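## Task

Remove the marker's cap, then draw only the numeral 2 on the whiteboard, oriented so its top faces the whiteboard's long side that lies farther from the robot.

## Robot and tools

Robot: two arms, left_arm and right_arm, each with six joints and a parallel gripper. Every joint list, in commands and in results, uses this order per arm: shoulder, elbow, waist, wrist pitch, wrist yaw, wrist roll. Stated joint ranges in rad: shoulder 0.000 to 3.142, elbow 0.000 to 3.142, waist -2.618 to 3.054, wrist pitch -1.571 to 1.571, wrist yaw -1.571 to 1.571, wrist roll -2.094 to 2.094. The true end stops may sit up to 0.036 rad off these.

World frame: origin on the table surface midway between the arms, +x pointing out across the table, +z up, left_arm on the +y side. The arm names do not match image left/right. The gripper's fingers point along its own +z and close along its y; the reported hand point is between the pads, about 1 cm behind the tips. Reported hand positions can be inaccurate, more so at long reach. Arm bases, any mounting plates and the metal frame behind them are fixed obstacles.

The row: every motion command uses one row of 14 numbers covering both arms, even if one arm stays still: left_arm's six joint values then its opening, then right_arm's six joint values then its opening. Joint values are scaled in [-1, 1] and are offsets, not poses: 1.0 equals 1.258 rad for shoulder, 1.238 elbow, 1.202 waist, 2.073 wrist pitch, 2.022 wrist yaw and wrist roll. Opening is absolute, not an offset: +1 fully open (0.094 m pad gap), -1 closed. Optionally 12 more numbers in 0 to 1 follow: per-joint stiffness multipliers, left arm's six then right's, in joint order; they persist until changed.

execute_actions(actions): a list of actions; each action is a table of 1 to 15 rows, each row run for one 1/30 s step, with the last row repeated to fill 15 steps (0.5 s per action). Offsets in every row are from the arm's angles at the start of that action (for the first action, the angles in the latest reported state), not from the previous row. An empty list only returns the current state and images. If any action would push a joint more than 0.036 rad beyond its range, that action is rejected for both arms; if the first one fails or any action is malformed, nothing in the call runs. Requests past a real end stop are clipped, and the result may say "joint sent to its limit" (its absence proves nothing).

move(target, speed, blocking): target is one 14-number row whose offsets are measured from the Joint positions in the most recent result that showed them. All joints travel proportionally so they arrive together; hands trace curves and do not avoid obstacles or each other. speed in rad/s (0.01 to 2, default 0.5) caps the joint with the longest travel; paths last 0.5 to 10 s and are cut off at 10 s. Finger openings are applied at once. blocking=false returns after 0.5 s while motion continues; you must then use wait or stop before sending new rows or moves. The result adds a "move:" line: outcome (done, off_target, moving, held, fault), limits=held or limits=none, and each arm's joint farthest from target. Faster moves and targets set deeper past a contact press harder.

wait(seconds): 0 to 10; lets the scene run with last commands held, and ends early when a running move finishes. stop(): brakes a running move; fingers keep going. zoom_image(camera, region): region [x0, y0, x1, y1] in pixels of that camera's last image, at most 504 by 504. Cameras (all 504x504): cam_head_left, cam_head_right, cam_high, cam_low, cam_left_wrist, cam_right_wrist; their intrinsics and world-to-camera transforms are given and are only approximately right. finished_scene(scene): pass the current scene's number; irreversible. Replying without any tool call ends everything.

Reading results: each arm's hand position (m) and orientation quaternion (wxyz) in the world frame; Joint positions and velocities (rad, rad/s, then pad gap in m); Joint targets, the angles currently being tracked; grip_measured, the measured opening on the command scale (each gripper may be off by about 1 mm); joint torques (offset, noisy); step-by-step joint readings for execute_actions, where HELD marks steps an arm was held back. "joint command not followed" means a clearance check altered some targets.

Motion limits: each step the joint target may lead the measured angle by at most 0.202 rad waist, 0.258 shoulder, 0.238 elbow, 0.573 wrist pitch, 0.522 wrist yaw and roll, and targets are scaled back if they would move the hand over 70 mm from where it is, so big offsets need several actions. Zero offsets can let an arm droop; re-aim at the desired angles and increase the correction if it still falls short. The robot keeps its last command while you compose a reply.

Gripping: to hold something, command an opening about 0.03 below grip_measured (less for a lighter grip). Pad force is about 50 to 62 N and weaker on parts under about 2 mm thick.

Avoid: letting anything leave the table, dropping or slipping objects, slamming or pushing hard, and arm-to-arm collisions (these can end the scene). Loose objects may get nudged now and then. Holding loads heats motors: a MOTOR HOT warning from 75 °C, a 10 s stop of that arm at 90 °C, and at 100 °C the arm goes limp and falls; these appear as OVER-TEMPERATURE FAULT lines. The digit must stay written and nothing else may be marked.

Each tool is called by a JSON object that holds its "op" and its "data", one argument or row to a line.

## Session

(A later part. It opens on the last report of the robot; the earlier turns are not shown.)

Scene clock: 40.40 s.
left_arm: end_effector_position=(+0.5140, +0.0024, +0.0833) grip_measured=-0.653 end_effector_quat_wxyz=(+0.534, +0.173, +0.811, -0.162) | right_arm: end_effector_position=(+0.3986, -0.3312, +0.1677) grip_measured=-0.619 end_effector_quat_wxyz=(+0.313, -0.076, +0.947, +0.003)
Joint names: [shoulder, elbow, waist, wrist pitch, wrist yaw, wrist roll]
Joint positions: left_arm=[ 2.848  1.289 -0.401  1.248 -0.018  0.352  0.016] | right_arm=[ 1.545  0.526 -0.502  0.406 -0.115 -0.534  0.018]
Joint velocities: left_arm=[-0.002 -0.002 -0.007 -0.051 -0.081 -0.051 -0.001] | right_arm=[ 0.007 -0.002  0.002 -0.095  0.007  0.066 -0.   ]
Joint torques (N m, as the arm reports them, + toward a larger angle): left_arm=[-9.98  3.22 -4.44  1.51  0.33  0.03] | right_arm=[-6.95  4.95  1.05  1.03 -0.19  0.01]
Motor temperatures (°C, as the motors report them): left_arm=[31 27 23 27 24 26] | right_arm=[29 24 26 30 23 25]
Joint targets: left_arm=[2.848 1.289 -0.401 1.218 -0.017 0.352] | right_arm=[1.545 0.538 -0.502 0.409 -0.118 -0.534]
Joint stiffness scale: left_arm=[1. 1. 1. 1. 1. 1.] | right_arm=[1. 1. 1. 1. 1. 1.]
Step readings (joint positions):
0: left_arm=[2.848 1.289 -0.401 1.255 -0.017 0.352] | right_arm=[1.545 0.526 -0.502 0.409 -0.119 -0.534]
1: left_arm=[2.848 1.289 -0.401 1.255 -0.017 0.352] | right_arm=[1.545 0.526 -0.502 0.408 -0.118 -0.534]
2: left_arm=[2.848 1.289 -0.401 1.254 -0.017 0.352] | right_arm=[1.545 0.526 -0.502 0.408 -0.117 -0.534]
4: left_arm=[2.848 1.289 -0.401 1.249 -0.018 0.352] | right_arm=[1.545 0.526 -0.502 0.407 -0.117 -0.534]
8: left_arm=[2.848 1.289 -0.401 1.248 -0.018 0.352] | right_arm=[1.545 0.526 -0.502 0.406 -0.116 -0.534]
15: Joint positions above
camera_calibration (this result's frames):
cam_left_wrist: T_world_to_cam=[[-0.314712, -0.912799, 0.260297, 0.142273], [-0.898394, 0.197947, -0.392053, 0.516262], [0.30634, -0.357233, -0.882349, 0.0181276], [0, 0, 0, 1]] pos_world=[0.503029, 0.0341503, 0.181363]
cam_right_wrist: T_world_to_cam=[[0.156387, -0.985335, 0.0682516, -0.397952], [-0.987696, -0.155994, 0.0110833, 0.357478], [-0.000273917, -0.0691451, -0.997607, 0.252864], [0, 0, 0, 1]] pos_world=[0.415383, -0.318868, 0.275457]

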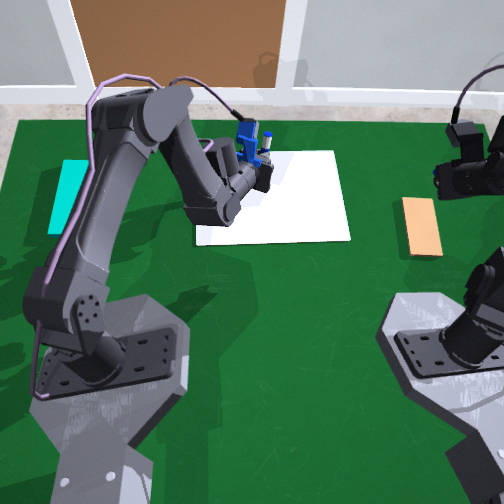

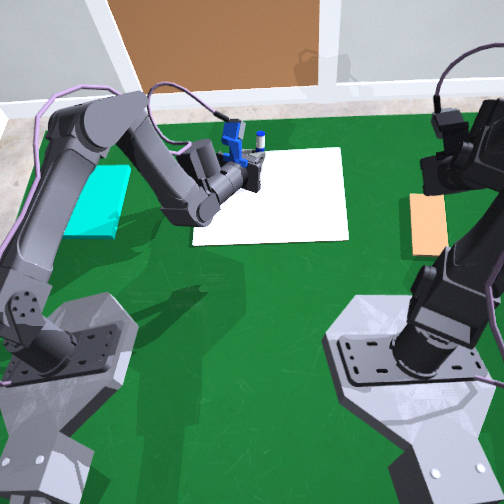

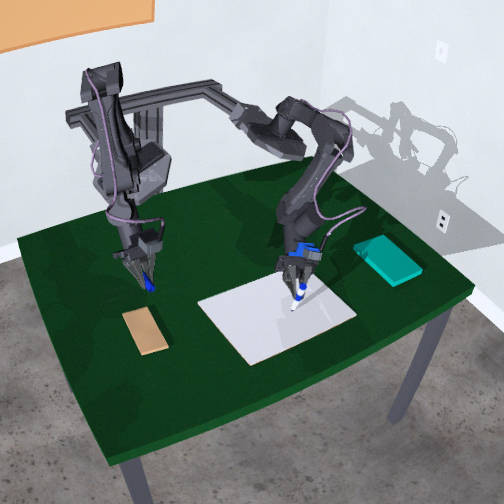

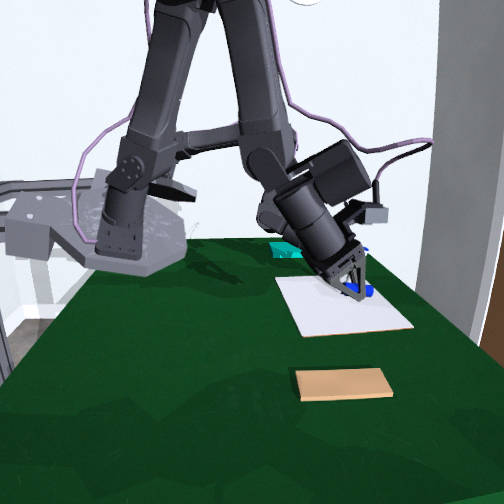

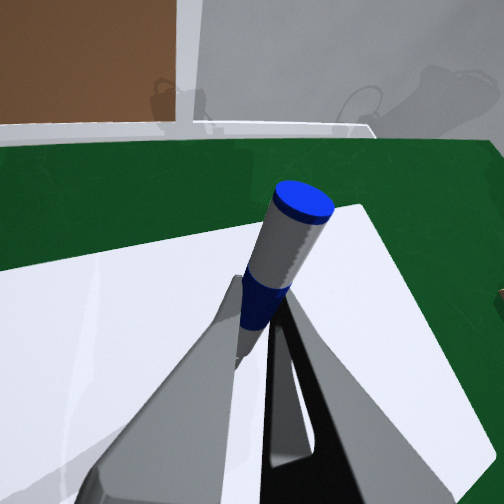

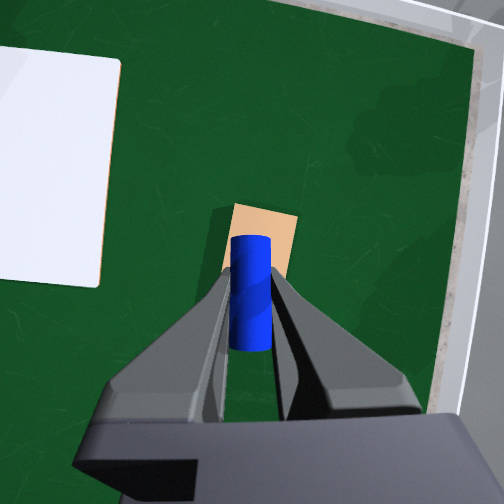

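{"op": "execute_actions", "data": {
  "actions": [
    [[0,0.022,-0.008,-0.018,0,0,-0.8,0,0.01,0,0,0,0,-0.8],[0,0.03,-0.009,-0.025,0,0,-0.8,0,0.01,0,0,0,0,-0.8],[0,0.038,-0.011,-0.032,0,0,-0.8,0,0.01,0,0,0,0,-0.8],[0,0.046,-0.012,-0.039,0,0,-0.8,0,0.01,0,0,0,0,-0.8],[0,0.054,-0.014,-0.045,0,0,-0.8,0,0.01,0,0,0,0,-0.8],[0,0.061,-0.015,-0.05,0,0,-0.8,0,0.01,0,0,0,0,-0.8]],
    [[0,0.022,-0.008,-0.018,0,0,-0.8,0,0.01,0,0,0,0,-0.8],[0,0.03,-0.009,-0.025,0,0,-0.8,0,0.01,0,0,0,0,-0.8],[0,0.038,-0.011,-0.032,0,0,-0.8,0,0.01,0,0,0,0,-0.8],[0,0.046,-0.012,-0.039,0,0,-0.8,0,0.01,0,0,0,0,-0.8],[0,0.054,-0.014,-0.045,0,0,-0.8,0,0.01,0,0,0,0,-0.8],[0,0.061,-0.015,-0.05,0,0,-0.8,0,0.01,0,0,0,0,-0.8]]
  ]
}}

{"op": "zoom_image", "data": {
  "camera": "cam_high",
  "region": [260,250,360,340]
}}

Scene clock: 41.93 s.
left_arm: end_effector_position=(+0.5351, -0.0109, +0.0829) grip_measured=-0.653 end_effector_quat_wxyz=(+0.520, +0.182, +0.818, -0.166) | right_arm: end_effector_position=(+0.3973, -0.3318, +0.1667) grip_measured=-0.619 end_effector_quat_wxyz=(+0.309, -0.075, +0.948, +0.001)
Joint names: [shoulder, elbow, waist, wrist pitch, wrist yaw, wrist roll]
Joint positions: left_arm=[ 2.848  1.404 -0.409  1.097 -0.018  0.352  0.016] | right_arm=[ 1.545  0.526 -0.502  0.4   -0.109 -0.534  0.018]
Joint velocities: left_arm=[-0.012  0.002  0.002 -0.007 -0.051 -0.066  0.   ] | right_arm=[-0.002  0.002 -0.012  0.11  -0.037 -0.037 -0.001]
Joint torques (N m, as the arm reports them, + toward a larger angle): left_arm=[-10.46   4.84  -5.71   1.54   0.29   0.02] | right_arm=[-6.94  4.87  0.97  1.02 -0.19  0.02]
Motor temperatures (°C, as the motors report them): left_arm=[32 27 23 27 24 26] | right_arm=[29 24 26 30 23 25]
Joint targets: left_arm=[2.848 1.422 -0.423 1.071 -0.018 0.352] | right_arm=[1.545 0.538 -0.502 0.403 -0.112 -0.534]
Joint stiffness scale: left_arm=[1. 1. 1. 1. 1. 1.] | right_arm=[1. 1. 1. 1. 1. 1.]
Step readings (joint positions; steps 1 to 15: 1st action; 16 to 30: 2nd action):
0: left_arm=[2.848 1.289 -0.401 1.248 -0.018 0.352] | right_arm=[1.545 0.526 -0.502 0.406 -0.115 -0.534]
1: left_arm=[2.848 1.290 -0.401 1.248 -0.018 0.352] | right_arm=[1.545 0.526 -0.502 0.406 -0.115 -0.534]
2: left_arm=[2.848 1.294 -0.401 1.244 -0.018 0.352] | right_arm=[1.545 0.526 -0.502 0.405 -0.114 -0.534]
4: left_arm=[2.848 1.307 -0.401 1.227 -0.018 0.352] | right_arm=[1.545 0.526 -0.502 0.404 -0.113 -0.534]
8: left_arm=[2.848 1.341 -0.404 1.190 -0.018 0.352] | right_arm=[1.545 0.526 -0.502 0.403 -0.112 -0.534]
15: left_arm=[2.848 1.347 -0.405 1.174 -0.018 0.352] | right_arm=[1.545 0.526 -0.502 0.403 -0.112 -0.534]
16: left_arm=[2.848 1.348 -0.405 1.173 -0.018 0.352] | right_arm=[1.545 0.526 -0.502 0.403 -0.112 -0.534]
17: left_arm=[2.848 1.351 -0.405 1.169 -0.018 0.352] | right_arm=[1.545 0.526 -0.502 0.402 -0.111 -0.534]
19: left_arm=[2.848 1.365 -0.405 1.152 -0.018 0.352] | right_arm=[1.545 0.526 -0.502 0.402 -0.110 -0.534]
23: left_arm=[2.848 1.398 -0.408 1.114 -0.018 0.352] | right_arm=[1.545 0.526 -0.502 0.401 -0.109 -0.534]
30: Joint positions above
camera_calibration (this result's frames):
cam_left_wrist: T_world_to_cam=[[-0.326601, -0.908602, 0.260335, 0.143322], [-0.90497, 0.221148, -0.363487, 0.539114], [0.272692, -0.35431, -0.894485, 0.0255987], [0, 0, 0, 1]] pos_world=[0.527711, 0.0200685, 0.181547]
cam_right_wrist: T_world_to_cam=[[0.154419, -0.985513, 0.0701347, -0.397823], [-0.987974, -0.153462, 0.0188703, 0.355744], [-0.00783396, -0.0722052, -0.997359, 0.25377], [0, 0, 0, 1]] pos_world=[0.414885, -0.319143, 0.274288]

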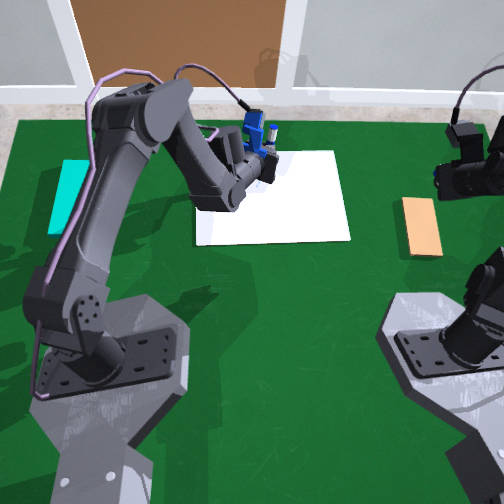

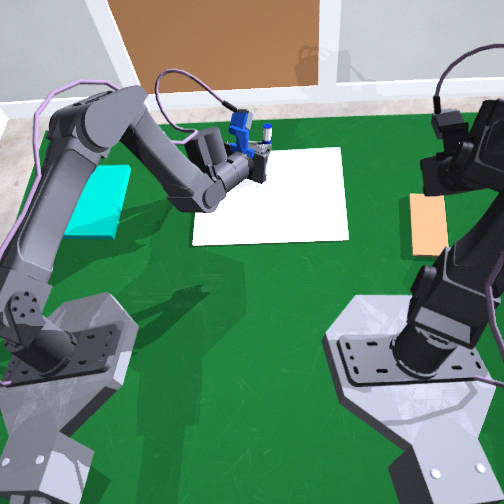

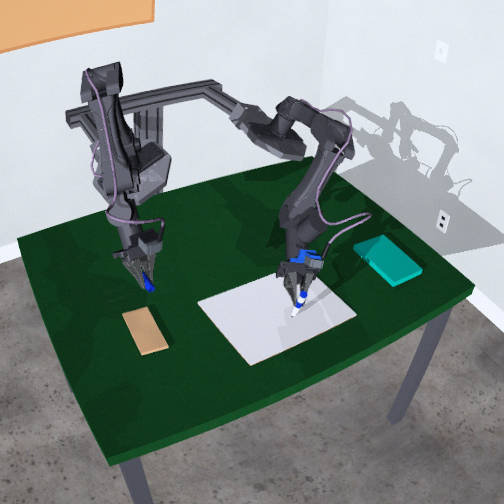

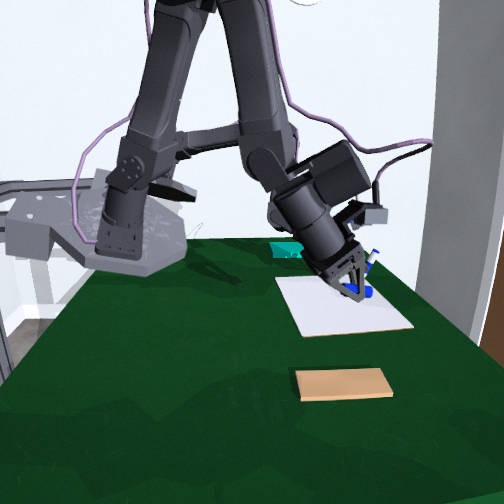

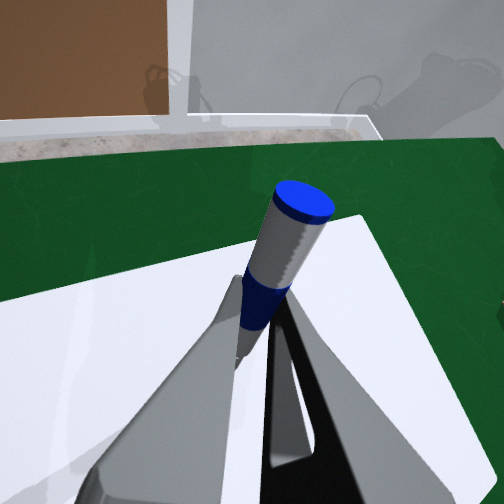

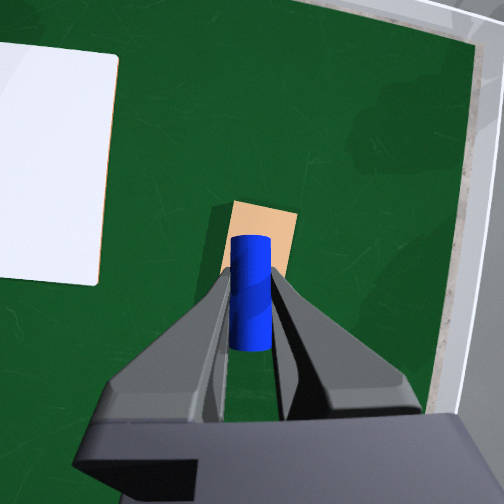

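Region (260, 250, 360, 340) of cam_high's 504x504 image, scaled by 5.040, with more detail than that image has; it fills the top 454 rows of this view, and the rest is white.

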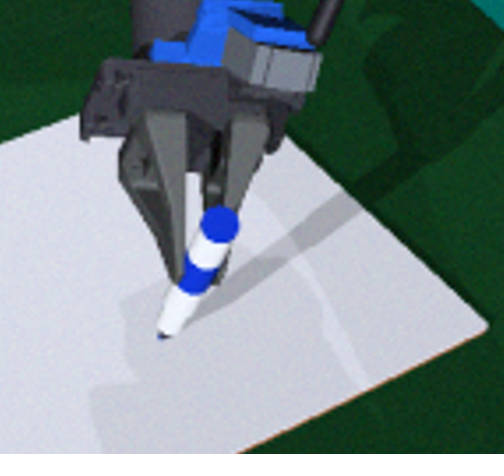

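{"op": "execute_actions", "data": {
  "actions": [
    [[0,0.02,-0.016,-0.018,0,0,-0.8,0,0.01,0,0,0,0,-0.8],[0,0.026,-0.019,-0.025,0,0,-0.8,0,0.01,0,0,0,0,-0.8],[0,0.032,-0.022,-0.032,0,0,-0.8,0,0.01,0,0,0,0,-0.8],[0,0.038,-0.025,-0.039,0,0,-0.8,0,0.01,0,0,0,0,-0.8],[0,0.043,-0.027,-0.045,0,0,-0.8,0,0.01,0,0,0,0,-0.8],[0,0.048,-0.029,-0.05,0,0,-0.8,0,0.01,0,0,0,0,-0.8]],
    [[0,0.02,-0.016,-0.018,0,0,-0.8,0,0.01,0,0,0,0,-0.8],[0,0.026,-0.019,-0.025,0,0,-0.8,0,0.01,0,0,0,0,-0.8],[0,0.032,-0.022,-0.032,0,0,-0.8,0,0.01,0,0,0,0,-0.8],[0,0.038,-0.025,-0.039,0,0,-0.8,0,0.01,0,0,0,0,-0.8],[0,0.043,-0.027,-0.045,0,0,-0.8,0,0.01,0,0,0,0,-0.8],[0,0.048,-0.029,-0.05,0,0,-0.8,0,0.01,0,0,0,0,-0.8]]
  ]
}}

Scene clock: 43.33 s.
left_arm: end_effector_position=(+0.5314, -0.0431, +0.0817) grip_measured=-0.653 end_effector_quat_wxyz=(+0.486, +0.214, +0.828, -0.182) | right_arm: end_effector_position=(+0.3959, -0.3322, +0.1657) grip_measured=-0.619 end_effector_quat_wxyz=(+0.305, -0.075, +0.949, +0.000)
Joint names: [shoulder, elbow, waist, wrist pitch, wrist yaw, wrist roll]
Joint positions: left_arm=[ 2.848  1.482 -0.457  0.929 -0.023  0.352  0.016] | right_arm=[ 1.545  0.526 -0.502  0.395 -0.103 -0.534  0.018]
Joint velocities: left_arm=[-0.012 -0.017 -0.012 -0.066  0.066 -0.037 -0.   ] | right_arm=[-0.002 -0.002 -0.002 -0.022 -0.007  0.022 -0.001]
Joint torques (N m, as the arm reports them, + toward a larger angle): left_arm=[-10.7    5.51  -5.81   1.64   0.37   0.03] | right_arm=[-6.99  4.9   1.01  1.   -0.2   0.02]
Motor temperatures (°C, as the motors report them): left_arm=[32 27 23 27 24 26] | right_arm=[29 24 26 30 23 25]
Joint targets: left_arm=[2.848 1.502 -0.468 0.911 -0.021 0.352] | right_arm=[1.545 0.538 -0.502 0.398 -0.106 -0.534]
Joint stiffness scale: left_arm=[1. 1. 1. 1. 1. 1.] | right_arm=[1. 1. 1. 1. 1. 1.]
Step readings (joint positions; steps 1 to 15: 1st action; 16 to 30: 2nd action):
0: left_arm=[2.848 1.404 -0.409 1.097 -0.018 0.352] | right_arm=[1.545 0.526 -0.502 0.400 -0.109 -0.534]
1: left_arm=[2.848 1.404 -0.410 1.096 -0.018 0.352] | right_arm=[1.545 0.526 -0.502 0.400 -0.108 -0.534]
2: left_arm=[2.848 1.406 -0.411 1.093 -0.019 0.352] | right_arm=[1.545 0.526 -0.502 0.400 -0.108 -0.534]
4: left_arm=[2.848 1.416 -0.415 1.076 -0.020 0.352] | right_arm=[1.545 0.526 -0.502 0.399 -0.107 -0.534]
8: left_arm=[2.848 1.440 -0.428 1.037 -0.021 0.352] | right_arm=[1.545 0.526 -0.502 0.398 -0.106 -0.534]
15: left_arm=[2.848 1.443 -0.433 1.014 -0.021 0.352] | right_arm=[1.545 0.526 -0.502 0.397 -0.106 -0.534]
16: left_arm=[2.848 1.443 -0.434 1.013 -0.021 0.352] | right_arm=[1.545 0.526 -0.502 0.397 -0.105 -0.534]
17: left_arm=[2.848 1.445 -0.435 1.009 -0.021 0.352] | right_arm=[1.545 0.526 -0.502 0.397 -0.104 -0.534]
19: left_arm=[2.848 1.455 -0.439 0.992 -0.023 0.352] | right_arm=[1.545 0.526 -0.502 0.396 -0.104 -0.534]
23: left_arm=[2.848 1.479 -0.452 0.954 -0.023 0.352] | right_arm=[1.545 0.526 -0.502 0.395 -0.103 -0.534]
30: Joint positions above
camera_calibration (this result's frames):
cam_left_wrist: T_world_to_cam=[[-0.379116, -0.887522, 0.261871, 0.141897], [-0.905461, 0.297446, -0.302763, 0.54102], [0.190817, -0.351896, -0.916383, 0.0595438], [0, 0, 0, 1]] pos_world=[0.532306, -0.014034, 0.181207]
cam_right_wrist: T_world_to_cam=[[0.152769, -0.985665, 0.0716036, -0.397635], [-0.988139, -0.151206, 0.0267965, 0.353821], [-0.0155854, -0.074848, -0.997073, 0.254848], [0, 0, 0, 1]] pos_world=[0.414343, -0.31936, 0.273093]

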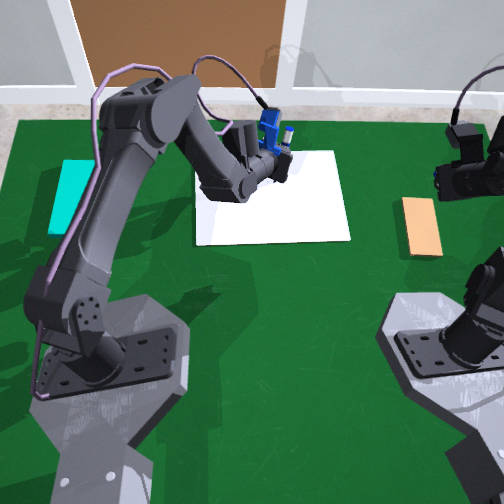

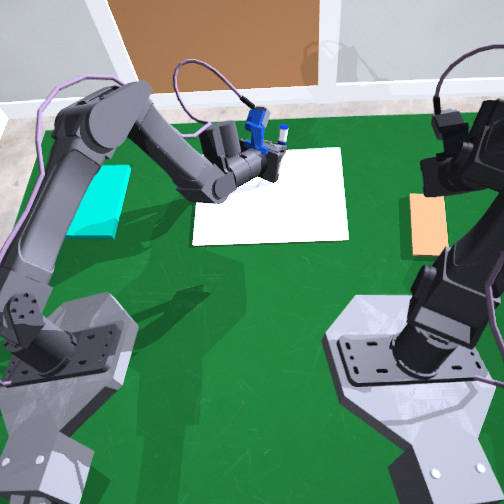

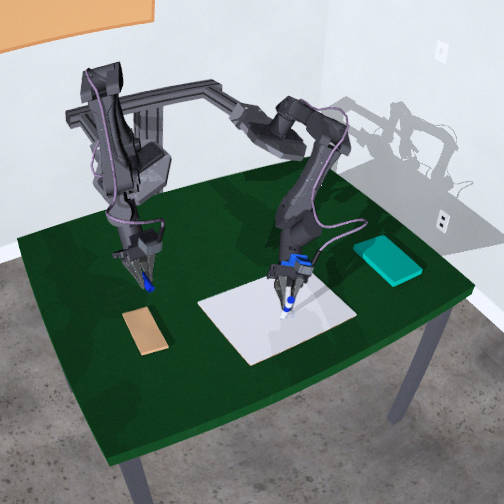

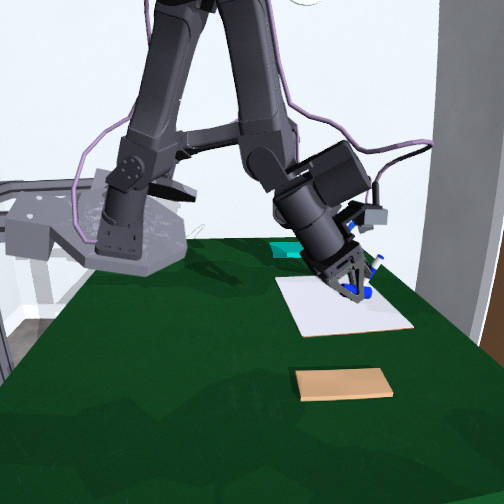

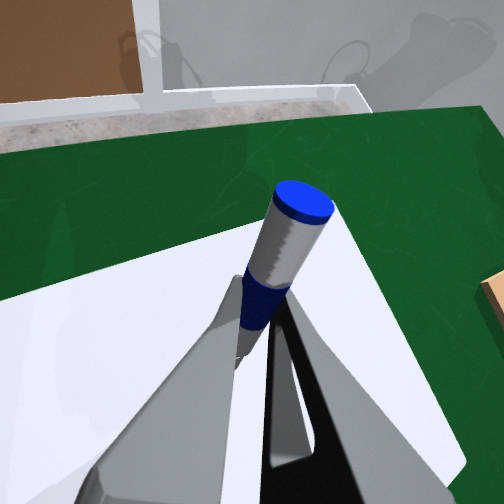

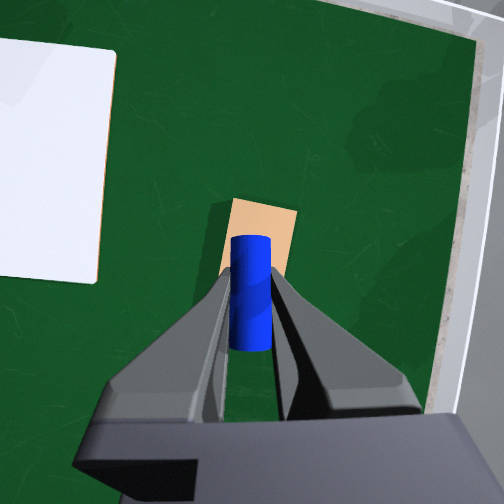

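{"op": "execute_actions", "data": {
  "actions": [
    [[0,-0.008,-0.01,-0.018,0,0,-0.8,0,0.01,0,0,0,0,-0.8],[0,-0.012,-0.014,-0.02,0,0,-0.8,0,0.01,0,0,0,0,-0.8],[0,-0.016,-0.018,-0.023,0,0,-0.8,0,0.01,0,0,0,0,-0.8],[0,-0.021,-0.022,-0.026,0,0,-0.8,0,0.01,0,0,0,0,-0.8]],
    [[0,-0.016,0,-0.008,0,0,-0.8,0,0.01,0,0,0,0,-0.8],[0,-0.024,0,-0.001,0,0,-0.8,0,0.01,0,0,0,0,-0.8],[0,-0.032,0,0.006,0,0,-0.8,0,0.01,0,0,0,0,-0.8],[0,-0.04,0,0.013,0,0,-0.8,0,0.01,0,0,0,0,-0.8],[0,-0.049,0,0.02,0,0,-0.8,0,0.01,0,0,0,0,-0.8],[0,-0.057,0,0.027,0,0,-0.8,0,0.01,0,0,0,0,-0.8]]
  ]
}}

Scene clock: 44.80 s.
left_arm: end_effector_position=(+0.5168, -0.0472, +0.0808) grip_measured=-0.653 end_effector_quat_wxyz=(+0.486, +0.219, +0.825, -0.186) | right_arm: end_effector_position=(+0.3945, -0.3327, +0.1647) grip_measured=-0.619 end_effector_quat_wxyz=(+0.302, -0.074, +0.950, -0.001)
Joint names: [shoulder, elbow, waist, wrist pitch, wrist yaw, wrist roll]
Joint positions: left_arm=[ 2.848  1.434 -0.472  0.974 -0.024  0.352  0.016] | right_arm=[ 1.545  0.526 -0.502  0.389 -0.096 -0.534  0.018]
Joint velocities: left_arm=[-0.012 -0.012 -0.002  0.051 -0.022  0.007 -0.   ] | right_arm=[ 0.007 -0.012 -0.002 -0.037  0.007 -0.022 -0.001]
Joint torques (N m, as the arm reports them, + toward a larger angle): left_arm=[-10.55   2.19  -4.89   1.62   0.31   0.02] | right_arm=[-7.05  4.91  0.98  1.01 -0.16  0.02]
Motor temperatures (°C, as the motors report them): left_arm=[32 27 24 27 24 26] | right_arm=[29 24 26 30 23 25]
Joint targets: left_arm=[2.848 1.412 -0.472 0.960 -0.025 0.352] | right_arm=[1.545 0.538 -0.502 0.392 -0.100 -0.534]
Joint stiffness scale: left_arm=[1. 1. 1. 1. 1. 1.] | right_arm=[1. 1. 1. 1. 1. 1.]
Step readings (joint positions; steps 1 to 15: 1st action; 16 to 30: 2nd action):
0: left_arm=[2.848 1.482 -0.457 0.927 -0.023 0.352] | right_arm=[1.545 0.526 -0.502 0.395 -0.103 -0.534]
1: left_arm=[2.848 1.482 -0.457 0.925 -0.023 0.352] | right_arm=[1.545 0.526 -0.502 0.394 -0.102 -0.534]
2: left_arm=[2.848 1.482 -0.458 0.924 -0.023 0.352] | right_arm=[1.545 0.526 -0.502 0.394 -0.101 -0.534]
4: left_arm=[2.848 1.482 -0.460 0.920 -0.024 0.352] | right_arm=[1.545 0.526 -0.502 0.393 -0.101 -0.534]
8: left_arm=[2.848 1.482 -0.468 0.910 -0.025 0.352] | right_arm=[1.545 0.526 -0.502 0.392 -0.100 -0.534]
15: left_arm=[2.848 1.482 -0.472 0.904 -0.025 0.352] | right_arm=[1.545 0.526 -0.502 0.392 -0.099 -0.534]
16: left_arm=[2.848 1.482 -0.472 0.904 -0.025 0.352] | right_arm=[1.545 0.526 -0.502 0.392 -0.099 -0.534]
17: left_arm=[2.848 1.482 -0.472 0.905 -0.025 0.352] | right_arm=[1.545 0.526 -0.502 0.391 -0.098 -0.534]
19: left_arm=[2.848 1.472 -0.472 0.917 -0.025 0.352] | right_arm=[1.545 0.526 -0.502 0.390 -0.098 -0.534]
23: left_arm=[2.848 1.442 -0.472 0.961 -0.024 0.352] | right_arm=[1.545 0.526 -0.502 0.389 -0.097 -0.534]
30: Joint positions above
camera_calibration (this result's frames):
cam_left_wrist: T_world_to_cam=[[-0.391673, -0.88189, 0.262414, 0.139653], [-0.900687, 0.309201, -0.305218, 0.527088], [0.18803, -0.355899, -0.915413, 0.0612201], [0, 0, 0, 1]] pos_world=[0.517928, -0.0180297, 0.180271]
cam_right_wrist: T_world_to_cam=[[0.151159, -0.985803, 0.073104, -0.397464], [-0.988234, -0.148957, 0.0347221, 0.351877], [-0.0233398, -0.0774924, -0.99672, 0.255903], [0, 0, 0, 1]] pos_world=[0.41379, -0.319575, 0.271902]

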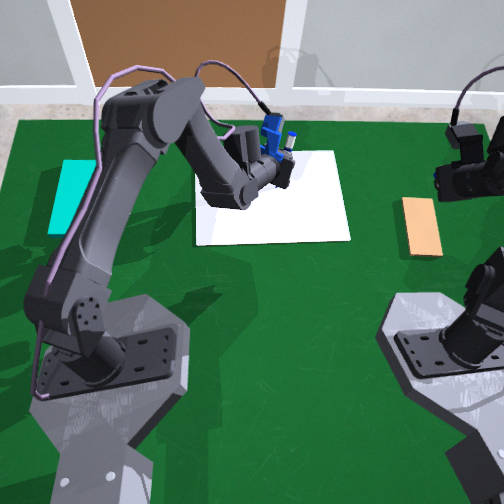

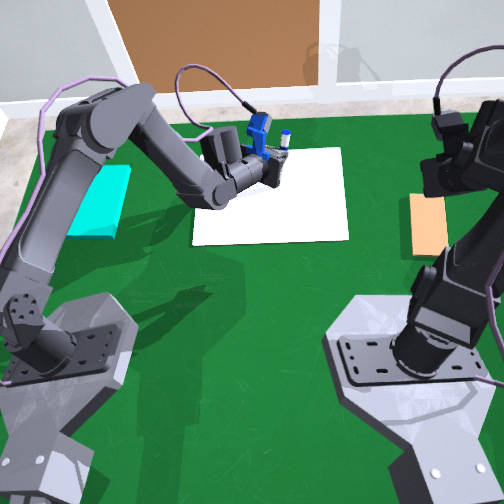

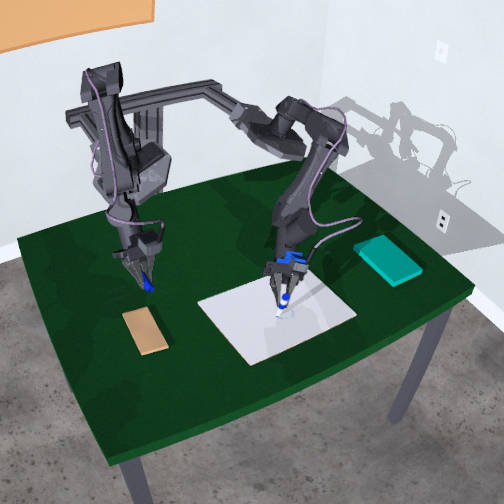

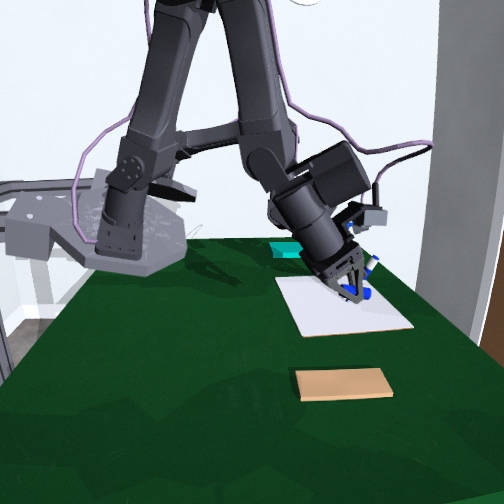

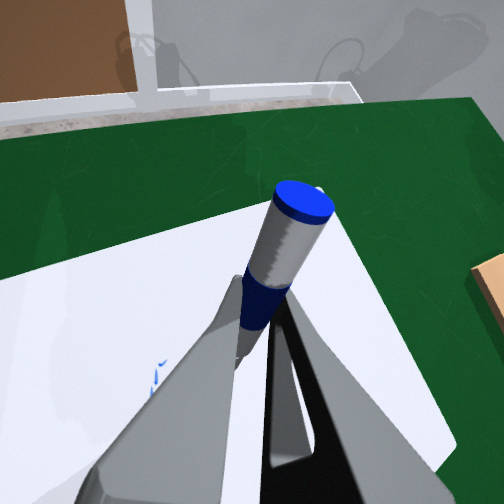

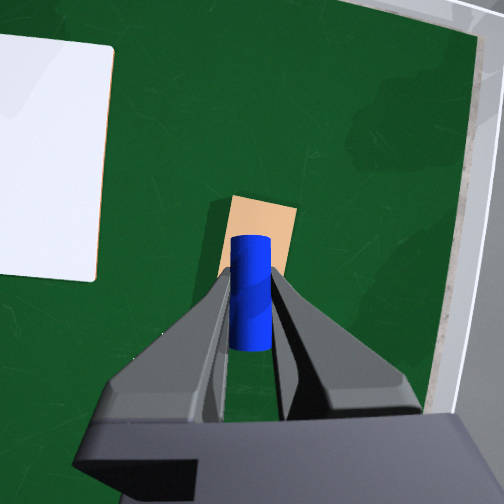

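{"op": "zoom_image", "data": {
  "camera": "cam_high",
  "region": [250,270,330,340]
}}

{"op": "zoom_image", "data": {
  "camera": "cam_left_wrist",
  "region": [120,320,280,460]
}}

Region (250, 270, 330, 340) of cam_high's 504x504 image, scaled by 6.300, with more detail than that image has; it fills the top 441 rows of this view, and the rest is white.

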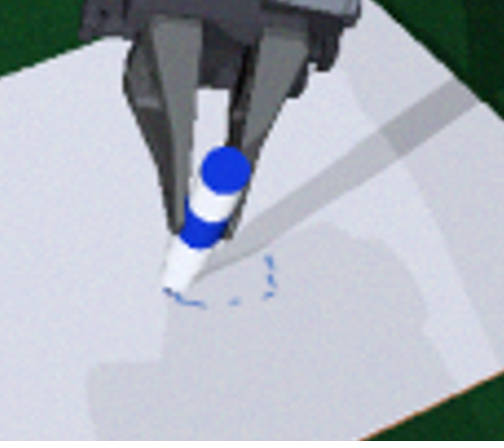

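Region (120, 320, 280, 460) of cam_left_wrist's 504x504 image, scaled by 3.150, with more detail than that image has; it fills the top 441 rows of this view, and the rest is white.

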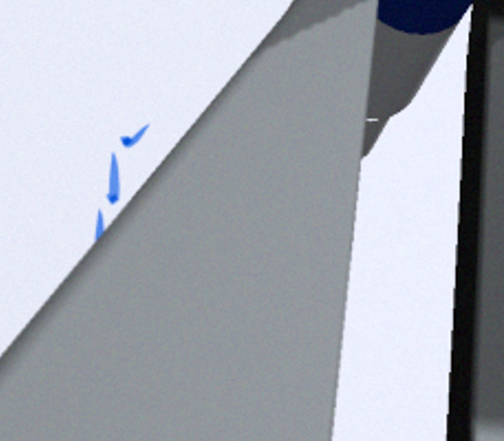

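{"op": "execute_actions", "data": {
  "actions": [
    [[0,0,0,-0.02,0,0,-0.8,0,0.01,0,0,0,0,-0.8],[0,0,0,-0.03,0,0,-0.8,0,0.01,0,0,0,0,-0.8],[0,0,0,-0.04,0,0,-0.8,0,0.01,0,0,0,0,-0.8]],
    [[0,-0.016,0,-0.028,0,0,-0.8,0,0.01,0,0,0,0,-0.8],[0,-0.023,0,-0.024,0,0,-0.8,0,0.01,0,0,0,0,-0.8],[0,-0.03,0,-0.018,0,0,-0.8,0,0.01,0,0,0,0,-0.8],[0,-0.037,0,-0.012,0,0,-0.8,0,0.01,0,0,0,0,-0.8],[0,-0.044,0,-0.005,0,0,-0.8,0,0.01,0,0,0,0,-0.8],[0,-0.051,0,0.002,0,0,-0.8,0,0.01,0,0,0,0,-0.8]],
    [[0,-0.016,0,-0.028,0,0,-0.8,0,0.01,0,0,0,0,-0.8],[0,-0.023,0,-0.024,0,0,-0.8,0,0.01,0,0,0,0,-0.8],[0,-0.03,0,-0.018,0,0,-0.8,0,0.01,0,0,0,0,-0.8],[0,-0.037,0,-0.012,0,0,-0.8,0,0.01,0,0,0,0,-0.8],[0,-0.044,0,-0.005,0,0,-0.8,0,0.01,0,0,0,0,-0.8],[0,-0.051,0,0.002,0,0,-0.8,0,0.01,0,0,0,0,-0.8]]
  ]
}}

{"op": "zoom_image", "data": {
  "camera": "cam_high",
  "region": [250,270,330,340]
}}

Scene clock: 47.40 s.
left_arm: end_effector_position=(+0.5033, -0.0424, +0.0804) grip_measured=-0.653 end_effector_quat_wxyz=(+0.491, +0.218, +0.822, -0.188) | right_arm: end_effector_position=(+0.3924, -0.3334, +0.1632) grip_measured=-0.619 end_effector_quat_wxyz=(+0.296, -0.073, +0.952, -0.003)
Joint names: [shoulder, elbow, waist, wrist pitch, wrist yaw, wrist roll]
Joint positions: left_arm=[ 2.843  1.365 -0.472  1.05  -0.018  0.352  0.016] | right_arm=[ 1.545  0.526 -0.502  0.381 -0.087 -0.534  0.018]
Joint velocities: left_arm=[-0.017  0.007  0.012  0.037 -0.051  0.022  0.   ] | right_arm=[ 0.022  0.012  0.007 -0.007 -0.051 -0.066  0.001]
Joint torques (N m, as the arm reports them, + toward a larger angle): left_arm=[-10.09   1.71  -4.62   1.36   0.29   0.03] | right_arm=[-6.95  4.87  1.03  0.97 -0.17  0.02]
Motor temperatures (°C, as the motors report them): left_arm=[32 27 24 27 24 26] | right_arm=[29 24 26 30 23 25]
Joint targets: left_arm=[2.845 1.337 -0.472 1.014 -0.021 0.352] | right_arm=[1.545 0.538 -0.502 0.383 -0.090 -0.534]
Joint stiffness scale: left_arm=[1. 1. 1. 1. 1. 1.] | right_arm=[1. 1. 1. 1. 1. 1.]
Step readings (joint positions; steps 1 to 15: 1st action; 16 to 30: 2nd action; 31 to 45: 3rd action):
0: left_arm=[2.848 1.434 -0.472 0.974 -0.024 0.352] | right_arm=[1.545 0.526 -0.502 0.389 -0.096 -0.534]
1: left_arm=[2.848 1.434 -0.472 0.973 -0.024 0.352] | right_arm=[1.545 0.526 -0.502 0.389 -0.096 -0.534]
2: left_arm=[2.848 1.434 -0.472 0.971 -0.024 0.352] | right_arm=[1.545 0.526 -0.502 0.388 -0.095 -0.534]
4: left_arm=[2.848 1.434 -0.472 0.966 -0.024 0.352] | right_arm=[1.545 0.526 -0.502 0.387 -0.095 -0.534]
8: left_arm=[2.848 1.434 -0.472 0.966 -0.024 0.352] | right_arm=[1.545 0.526 -0.502 0.387 -0.094 -0.534]
15: left_arm=[2.848 1.434 -0.472 0.966 -0.024 0.352] | right_arm=[1.545 0.526 -0.502 0.386 -0.093 -0.534]
16: left_arm=[2.848 1.434 -0.472 0.966 -0.024 0.352] | right_arm=[1.545 0.526 -0.502 0.386 -0.093 -0.534]
17: left_arm=[2.848 1.434 -0.472 0.966 -0.024 0.352] | right_arm=[1.545 0.526 -0.502 0.386 -0.092 -0.534]
19: left_arm=[2.848 1.432 -0.472 0.970 -0.024 0.352] | right_arm=[1.545 0.526 -0.502 0.385 -0.091 -0.534]
23: left_arm=[2.845 1.405 -0.472 0.999 -0.022 0.352] | right_arm=[1.545 0.526 -0.502 0.384 -0.091 -0.534]
30: left_arm=[2.845 1.400 -0.472 1.009 -0.021 0.352] | right_arm=[1.545 0.526 -0.502 0.384 -0.090 -0.534]
31: left_arm=[2.845 1.400 -0.472 1.009 -0.021 0.352] | right_arm=[1.545 0.526 -0.502 0.383 -0.090 -0.534]
32: left_arm=[2.845 1.400 -0.472 1.009 -0.021 0.352] | right_arm=[1.545 0.526 -0.502 0.383 -0.089 -0.534]
34: left_arm=[2.845 1.397 -0.472 1.011 -0.021 0.352] | right_arm=[1.545 0.526 -0.502 0.382 -0.088 -0.534]
38: left_arm=[2.843 1.371 -0.472 1.040 -0.019 0.352] | right_arm=[1.545 0.526 -0.502 0.381 -0.088 -0.534]
45: Joint positions above
camera_calibration (this result's frames):
cam_left_wrist: T_world_to_cam=[[-0.394224, -0.879926, 0.265174, 0.13977], [-0.897415, 0.306396, -0.317439, 0.512478], [0.198074, -0.363113, -0.910448, 0.0593686], [0, 0, 0, 1]] pos_world=[0.503247, -0.012477, 0.179669]
cam_right_wrist: T_world_to_cam=[[0.148774, -0.985985, 0.0755032, -0.397261], [-0.988259, -0.145561, 0.0464438, 0.348998], [-0.0348025, -0.0815263, -0.996063, 0.257378], [0, 0, 0, 1]] pos_world=[0.41296, -0.319909, 0.27015]

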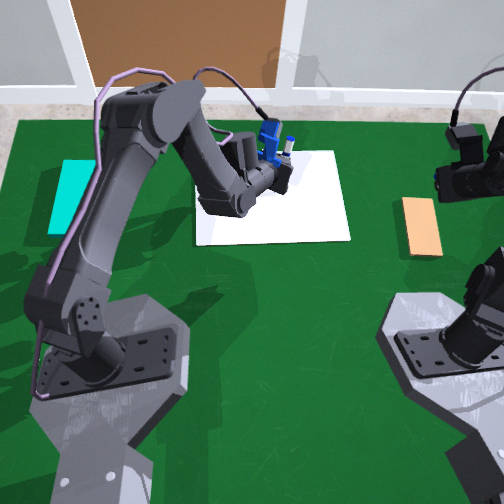

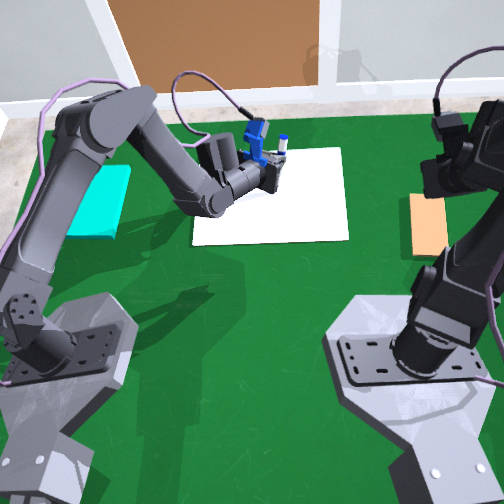

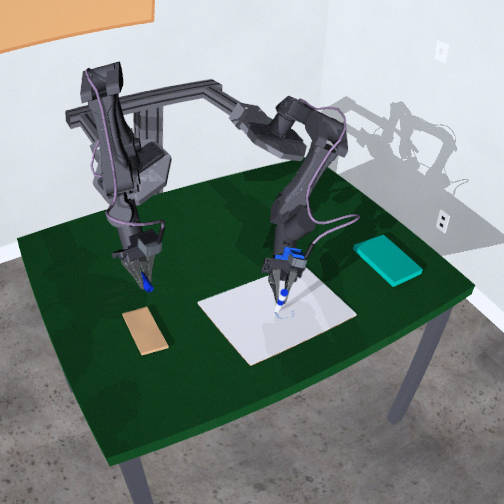

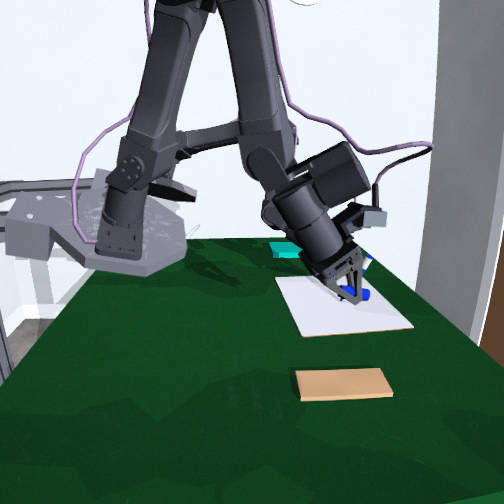

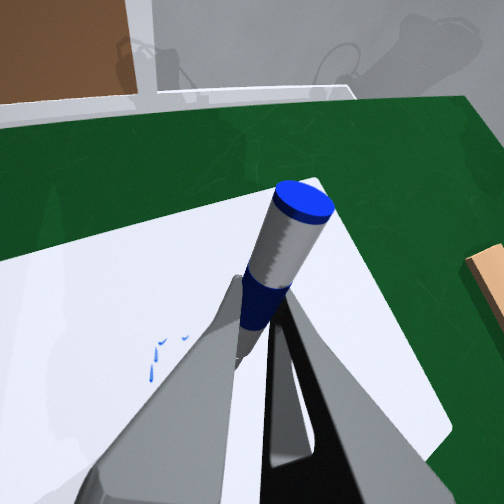

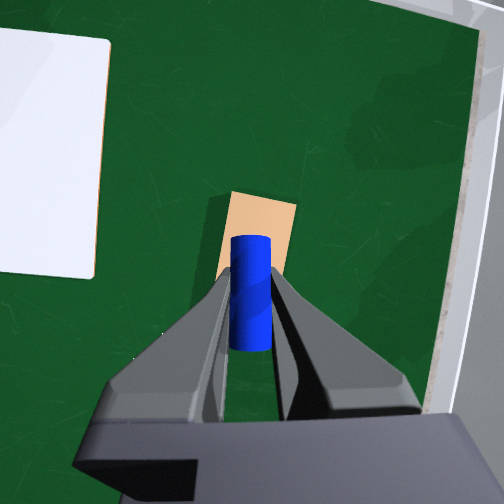

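Region (250, 270, 330, 340) of cam_high's 504x504 image, scaled by 6.300, with more detail than that image has; it fills the top 441 rows of this view, and the rest is white.

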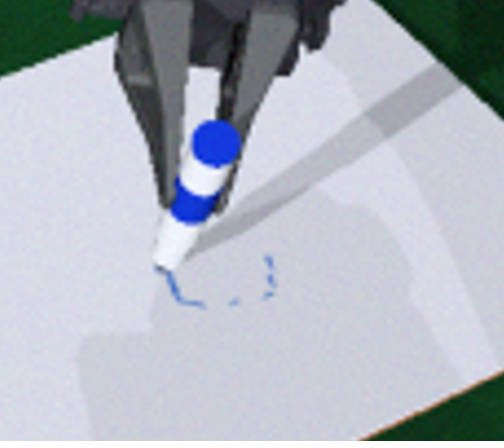

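{"op": "execute_actions", "data": {
  "actions": [
    [[0,-0.016,0.008,-0.028,0,0,-0.8,0,0.01,0,0,0,0,-0.8],[0,-0.023,0.01,-0.024,0,0,-0.8,0,0.01,0,0,0,0,-0.8],[0,-0.03,0.011,-0.018,0,0,-0.8,0,0.01,0,0,0,0,-0.8],[0,-0.037,0.012,-0.012,0,0,-0.8,0,0.01,0,0,0,0,-0.8],[0,-0.044,0.013,-0.005,0,0,-0.8,0,0.01,0,0,0,0,-0.8],[0,-0.051,0.014,0.002,0,0,-0.8,0,0.01,0,0,0,0,-0.8]],
    [[0,-0.016,0.008,-0.028,0,0,-0.8,0,0.01,0,0,0,0,-0.8],[0,-0.023,0.01,-0.024,0,0,-0.8,0,0.01,0,0,0,0,-0.8],[0,-0.03,0.011,-0.018,0,0,-0.8,0,0.01,0,0,0,0,-0.8],[0,-0.037,0.012,-0.012,0,0,-0.8,0,0.01,0,0,0,0,-0.8],[0,-0.044,0.013,-0.005,0,0,-0.8,0,0.01,0,0,0,0,-0.8],[0,-0.051,0.014,0.002,0,0,-0.8,0,0.01,0,0,0,0,-0.8]],
    [[0,-0.016,0.008,-0.028,0,0,-0.8,0,0.01,0,0,0,0,-0.8],[0,-0.023,0.01,-0.024,0,0,-0.8,0,0.01,0,0,0,0,-0.8],[0,-0.03,0.011,-0.018,0,0,-0.8,0,0.01,0,0,0,0,-0.8],[0,-0.037,0.012,-0.012,0,0,-0.8,0,0.01,0,0,0,0,-0.8],[0,-0.044,0.013,-0.005,0,0,-0.8,0,0.01,0,0,0,0,-0.8],[0,-0.051,0.014,0.002,0,0,-0.8,0,0.01,0,0,0,0,-0.8]],
    [[0,-0.016,0.008,-0.028,0,0,-0.8,0,0.01,0,0,0,0,-0.8],[0,-0.023,0.01,-0.024,0,0,-0.8,0,0.01,0,0,0,0,-0.8],[0,-0.03,0.011,-0.018,0,0,-0.8,0,0.01,0,0,0,0,-0.8],[0,-0.037,0.012,-0.012,0,0,-0.8,0,0.01,0,0,0,0,-0.8],[0,-0.044,0.013,-0.005,0,0,-0.8,0,0.01,0,0,0,0,-0.8],[0,-0.051,0.014,0.002,0,0,-0.8,0,0.01,0,0,0,0,-0.8]]
  ]
}}

{"op": "zoom_image", "data": {
  "camera": "cam_high",
  "region": [240,260,330,340]
}}

Scene clock: 58.37 s.
left_arm: end_effector_position=(+0.4820, -0.0212, +0.0811) grip_measured=-0.653 end_effector_quat_wxyz=(+0.508, +0.208, +0.813, -0.196) | right_arm: end_effector_position=(+0.3897, -0.3343, +0.1614) grip_measured=-0.619 end_effector_quat_wxyz=(+0.289, -0.072, +0.955, -0.006)
Joint names: [shoulder, elbow, waist, wrist pitch, wrist yaw, wrist roll]
Joint positions: left_arm=[ 2.835  1.227 -0.441  1.222  0.026  0.35   0.016] | right_arm=[ 1.545  0.526 -0.502  0.37  -0.076 -0.534  0.018]
Joint velocities: left_arm=[-0.002  0.002 -0.007 -0.051  0.022 -0.037  0.001] | right_arm=[-0.012  0.007  0.012 -0.081  0.007  0.007  0.001]
Joint torques (N m, as the arm reports them, + toward a larger angle): left_arm=[-9.45  1.06 -3.72  1.4   0.2   0.03] | right_arm=[-6.88  4.89  0.99  0.98 -0.17  0.02]
Motor temperatures (°C, as the motors report them): left_arm=[33 27 24 27 24 26] | right_arm=[30 24 26 30 23 25]
Joint targets: left_arm=[2.837 1.199 -0.432 1.184 0.015 0.351] | right_arm=[1.545 0.538 -0.502 0.373 -0.079 -0.534]
Joint stiffness scale: left_arm=[1. 1. 1. 1. 1. 1.] | right_arm=[1. 1. 1. 1. 1. 1.]
Step readings (joint positions; steps 1 to 15: 1st action; 16 to 30: 2nd action; 31 to 45: 3rd action; 46 to 60: 4th action):
0: left_arm=[2.843 1.365 -0.472 1.050 -0.018 0.352] | right_arm=[1.545 0.526 -0.502 0.381 -0.087 -0.534]
1: left_arm=[2.843 1.365 -0.471 1.050 -0.018 0.352] | right_arm=[1.545 0.526 -0.502 0.380 -0.087 -0.534]
2: left_arm=[2.843 1.365 -0.471 1.050 -0.017 0.352] | right_arm=[1.545 0.526 -0.502 0.380 -0.086 -0.534]
4: left_arm=[2.843 1.363 -0.469 1.053 -0.013 0.352] | right_arm=[1.545 0.526 -0.502 0.379 -0.085 -0.534]
8: left_arm=[2.841 1.337 -0.465 1.084 -0.009 0.352] | right_arm=[1.545 0.526 -0.502 0.378 -0.085 -0.534]
15: left_arm=[2.841 1.331 -0.464 1.094 -0.007 0.352] | right_arm=[1.545 0.526 -0.502 0.378 -0.084 -0.534]
16: left_arm=[2.841 1.331 -0.464 1.094 -0.007 0.352] | right_arm=[1.545 0.526 -0.502 0.378 -0.084 -0.534]
17: left_arm=[2.841 1.331 -0.463 1.094 -0.005 0.352] | right_arm=[1.545 0.526 -0.502 0.377 -0.083 -0.534]
19: left_arm=[2.841 1.328 -0.462 1.096 -0.001 0.351] | right_arm=[1.545 0.526 -0.502 0.376 -0.083 -0.534]
23: left_arm=[2.839 1.302 -0.457 1.127 0.003 0.351] | right_arm=[1.545 0.526 -0.502 0.376 -0.082 -0.534]
30: left_arm=[2.839 1.296 -0.457 1.137 0.004 0.351] | right_arm=[1.545 0.526 -0.502 0.375 -0.082 -0.534]
31: left_arm=[2.839 1.296 -0.456 1.137 0.005 0.351] | right_arm=[1.545 0.526 -0.502 0.375 -0.081 -0.534]
32: left_arm=[2.839 1.296 -0.456 1.137 0.006 0.351] | right_arm=[1.545 0.526 -0.502 0.374 -0.081 -0.534]
34: left_arm=[2.839 1.294 -0.454 1.139 0.010 0.351] | right_arm=[1.545 0.526 -0.502 0.374 -0.080 -0.534]
38: left_arm=[2.837 1.268 -0.450 1.170 0.014 0.351] | right_arm=[1.545 0.526 -0.502 0.373 -0.079 -0.534]
45: left_arm=[2.837 1.262 -0.449 1.180 0.015 0.351] | right_arm=[1.545 0.526 -0.502 0.373 -0.079 -0.534]
46: left_arm=[2.837 1.262 -0.449 1.179 0.016 0.351] | right_arm=[1.545 0.526 -0.502 0.372 -0.079 -0.534]
47: left_arm=[2.837 1.262 -0.448 1.179 0.017 0.351] | right_arm=[1.545 0.526 -0.502 0.372 -0.078 -0.534]
49: left_arm=[2.837 1.259 -0.446 1.182 0.021 0.350] | right_arm=[1.545 0.526 -0.502 0.371 -0.077 -0.534]
53: left_arm=[2.835 1.233 -0.442 1.213 0.025 0.350] | right_arm=[1.545 0.526 -0.502 0.370 -0.076 -0.534]
60: Joint positions above
camera_calibration (this result's frames):
cam_left_wrist: T_world_to_cam=[[-0.39335, -0.874491, 0.283798, 0.148098], [-0.890595, 0.285777, -0.353795, 0.486361], [0.228288, -0.391915, -0.891228, 0.0552025], [0, 0, 0, 1]] pos_world=[0.478803, 0.0121542, 0.17924]
cam_right_wrist: T_world_to_cam=[[0.145967, -0.98617, 0.0785061, -0.397038], [-0.98806, -0.141371, 0.0612527, 0.34526], [-0.049307, -0.0865096, -0.99503, 0.259214], [0, 0, 0, 1]] pos_world=[0.411873, -0.320312, 0.267947]

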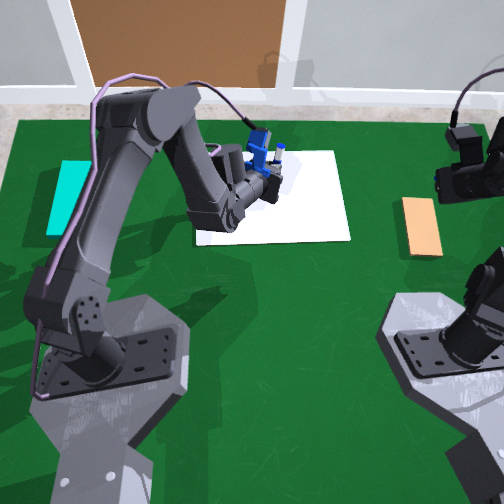

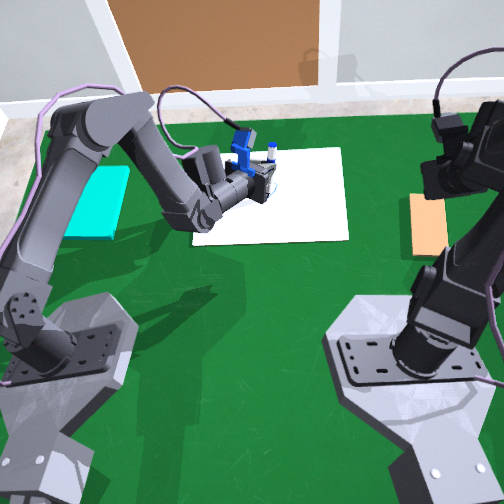

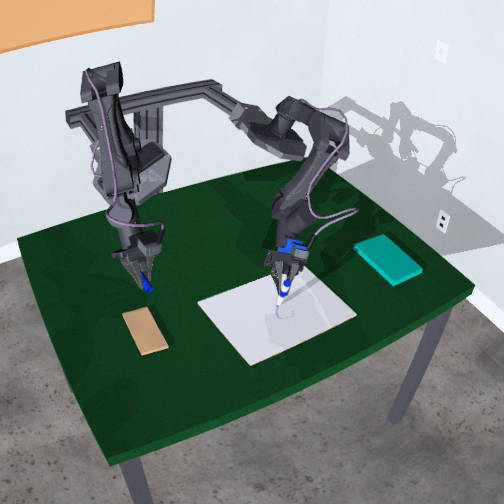

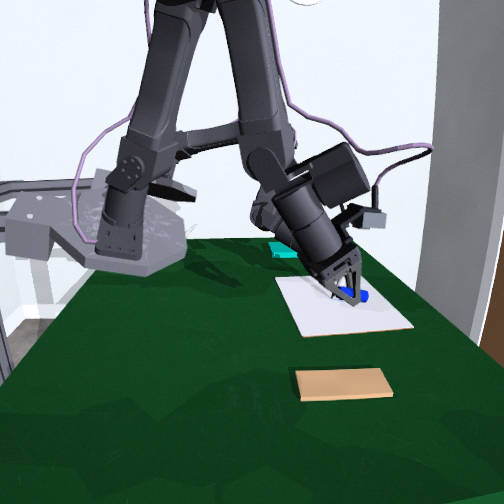

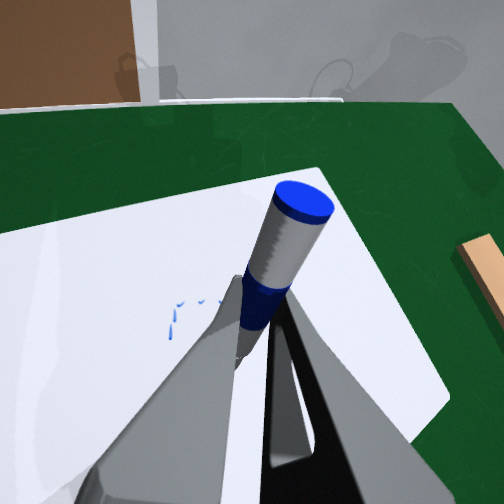

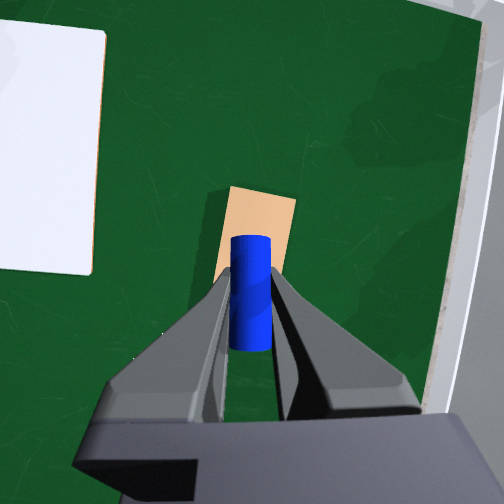

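Region (240, 260, 330, 340) of cam_high's 504x504 image, scaled by 5.600, with more detail than that image has.

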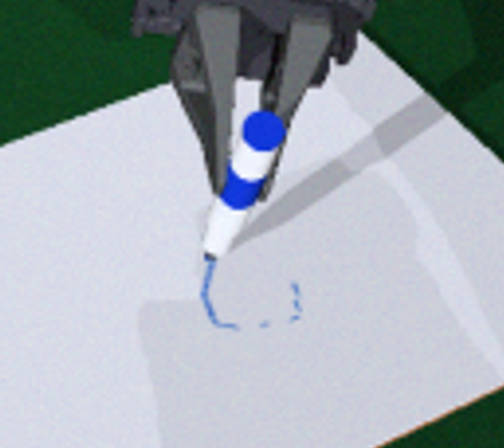

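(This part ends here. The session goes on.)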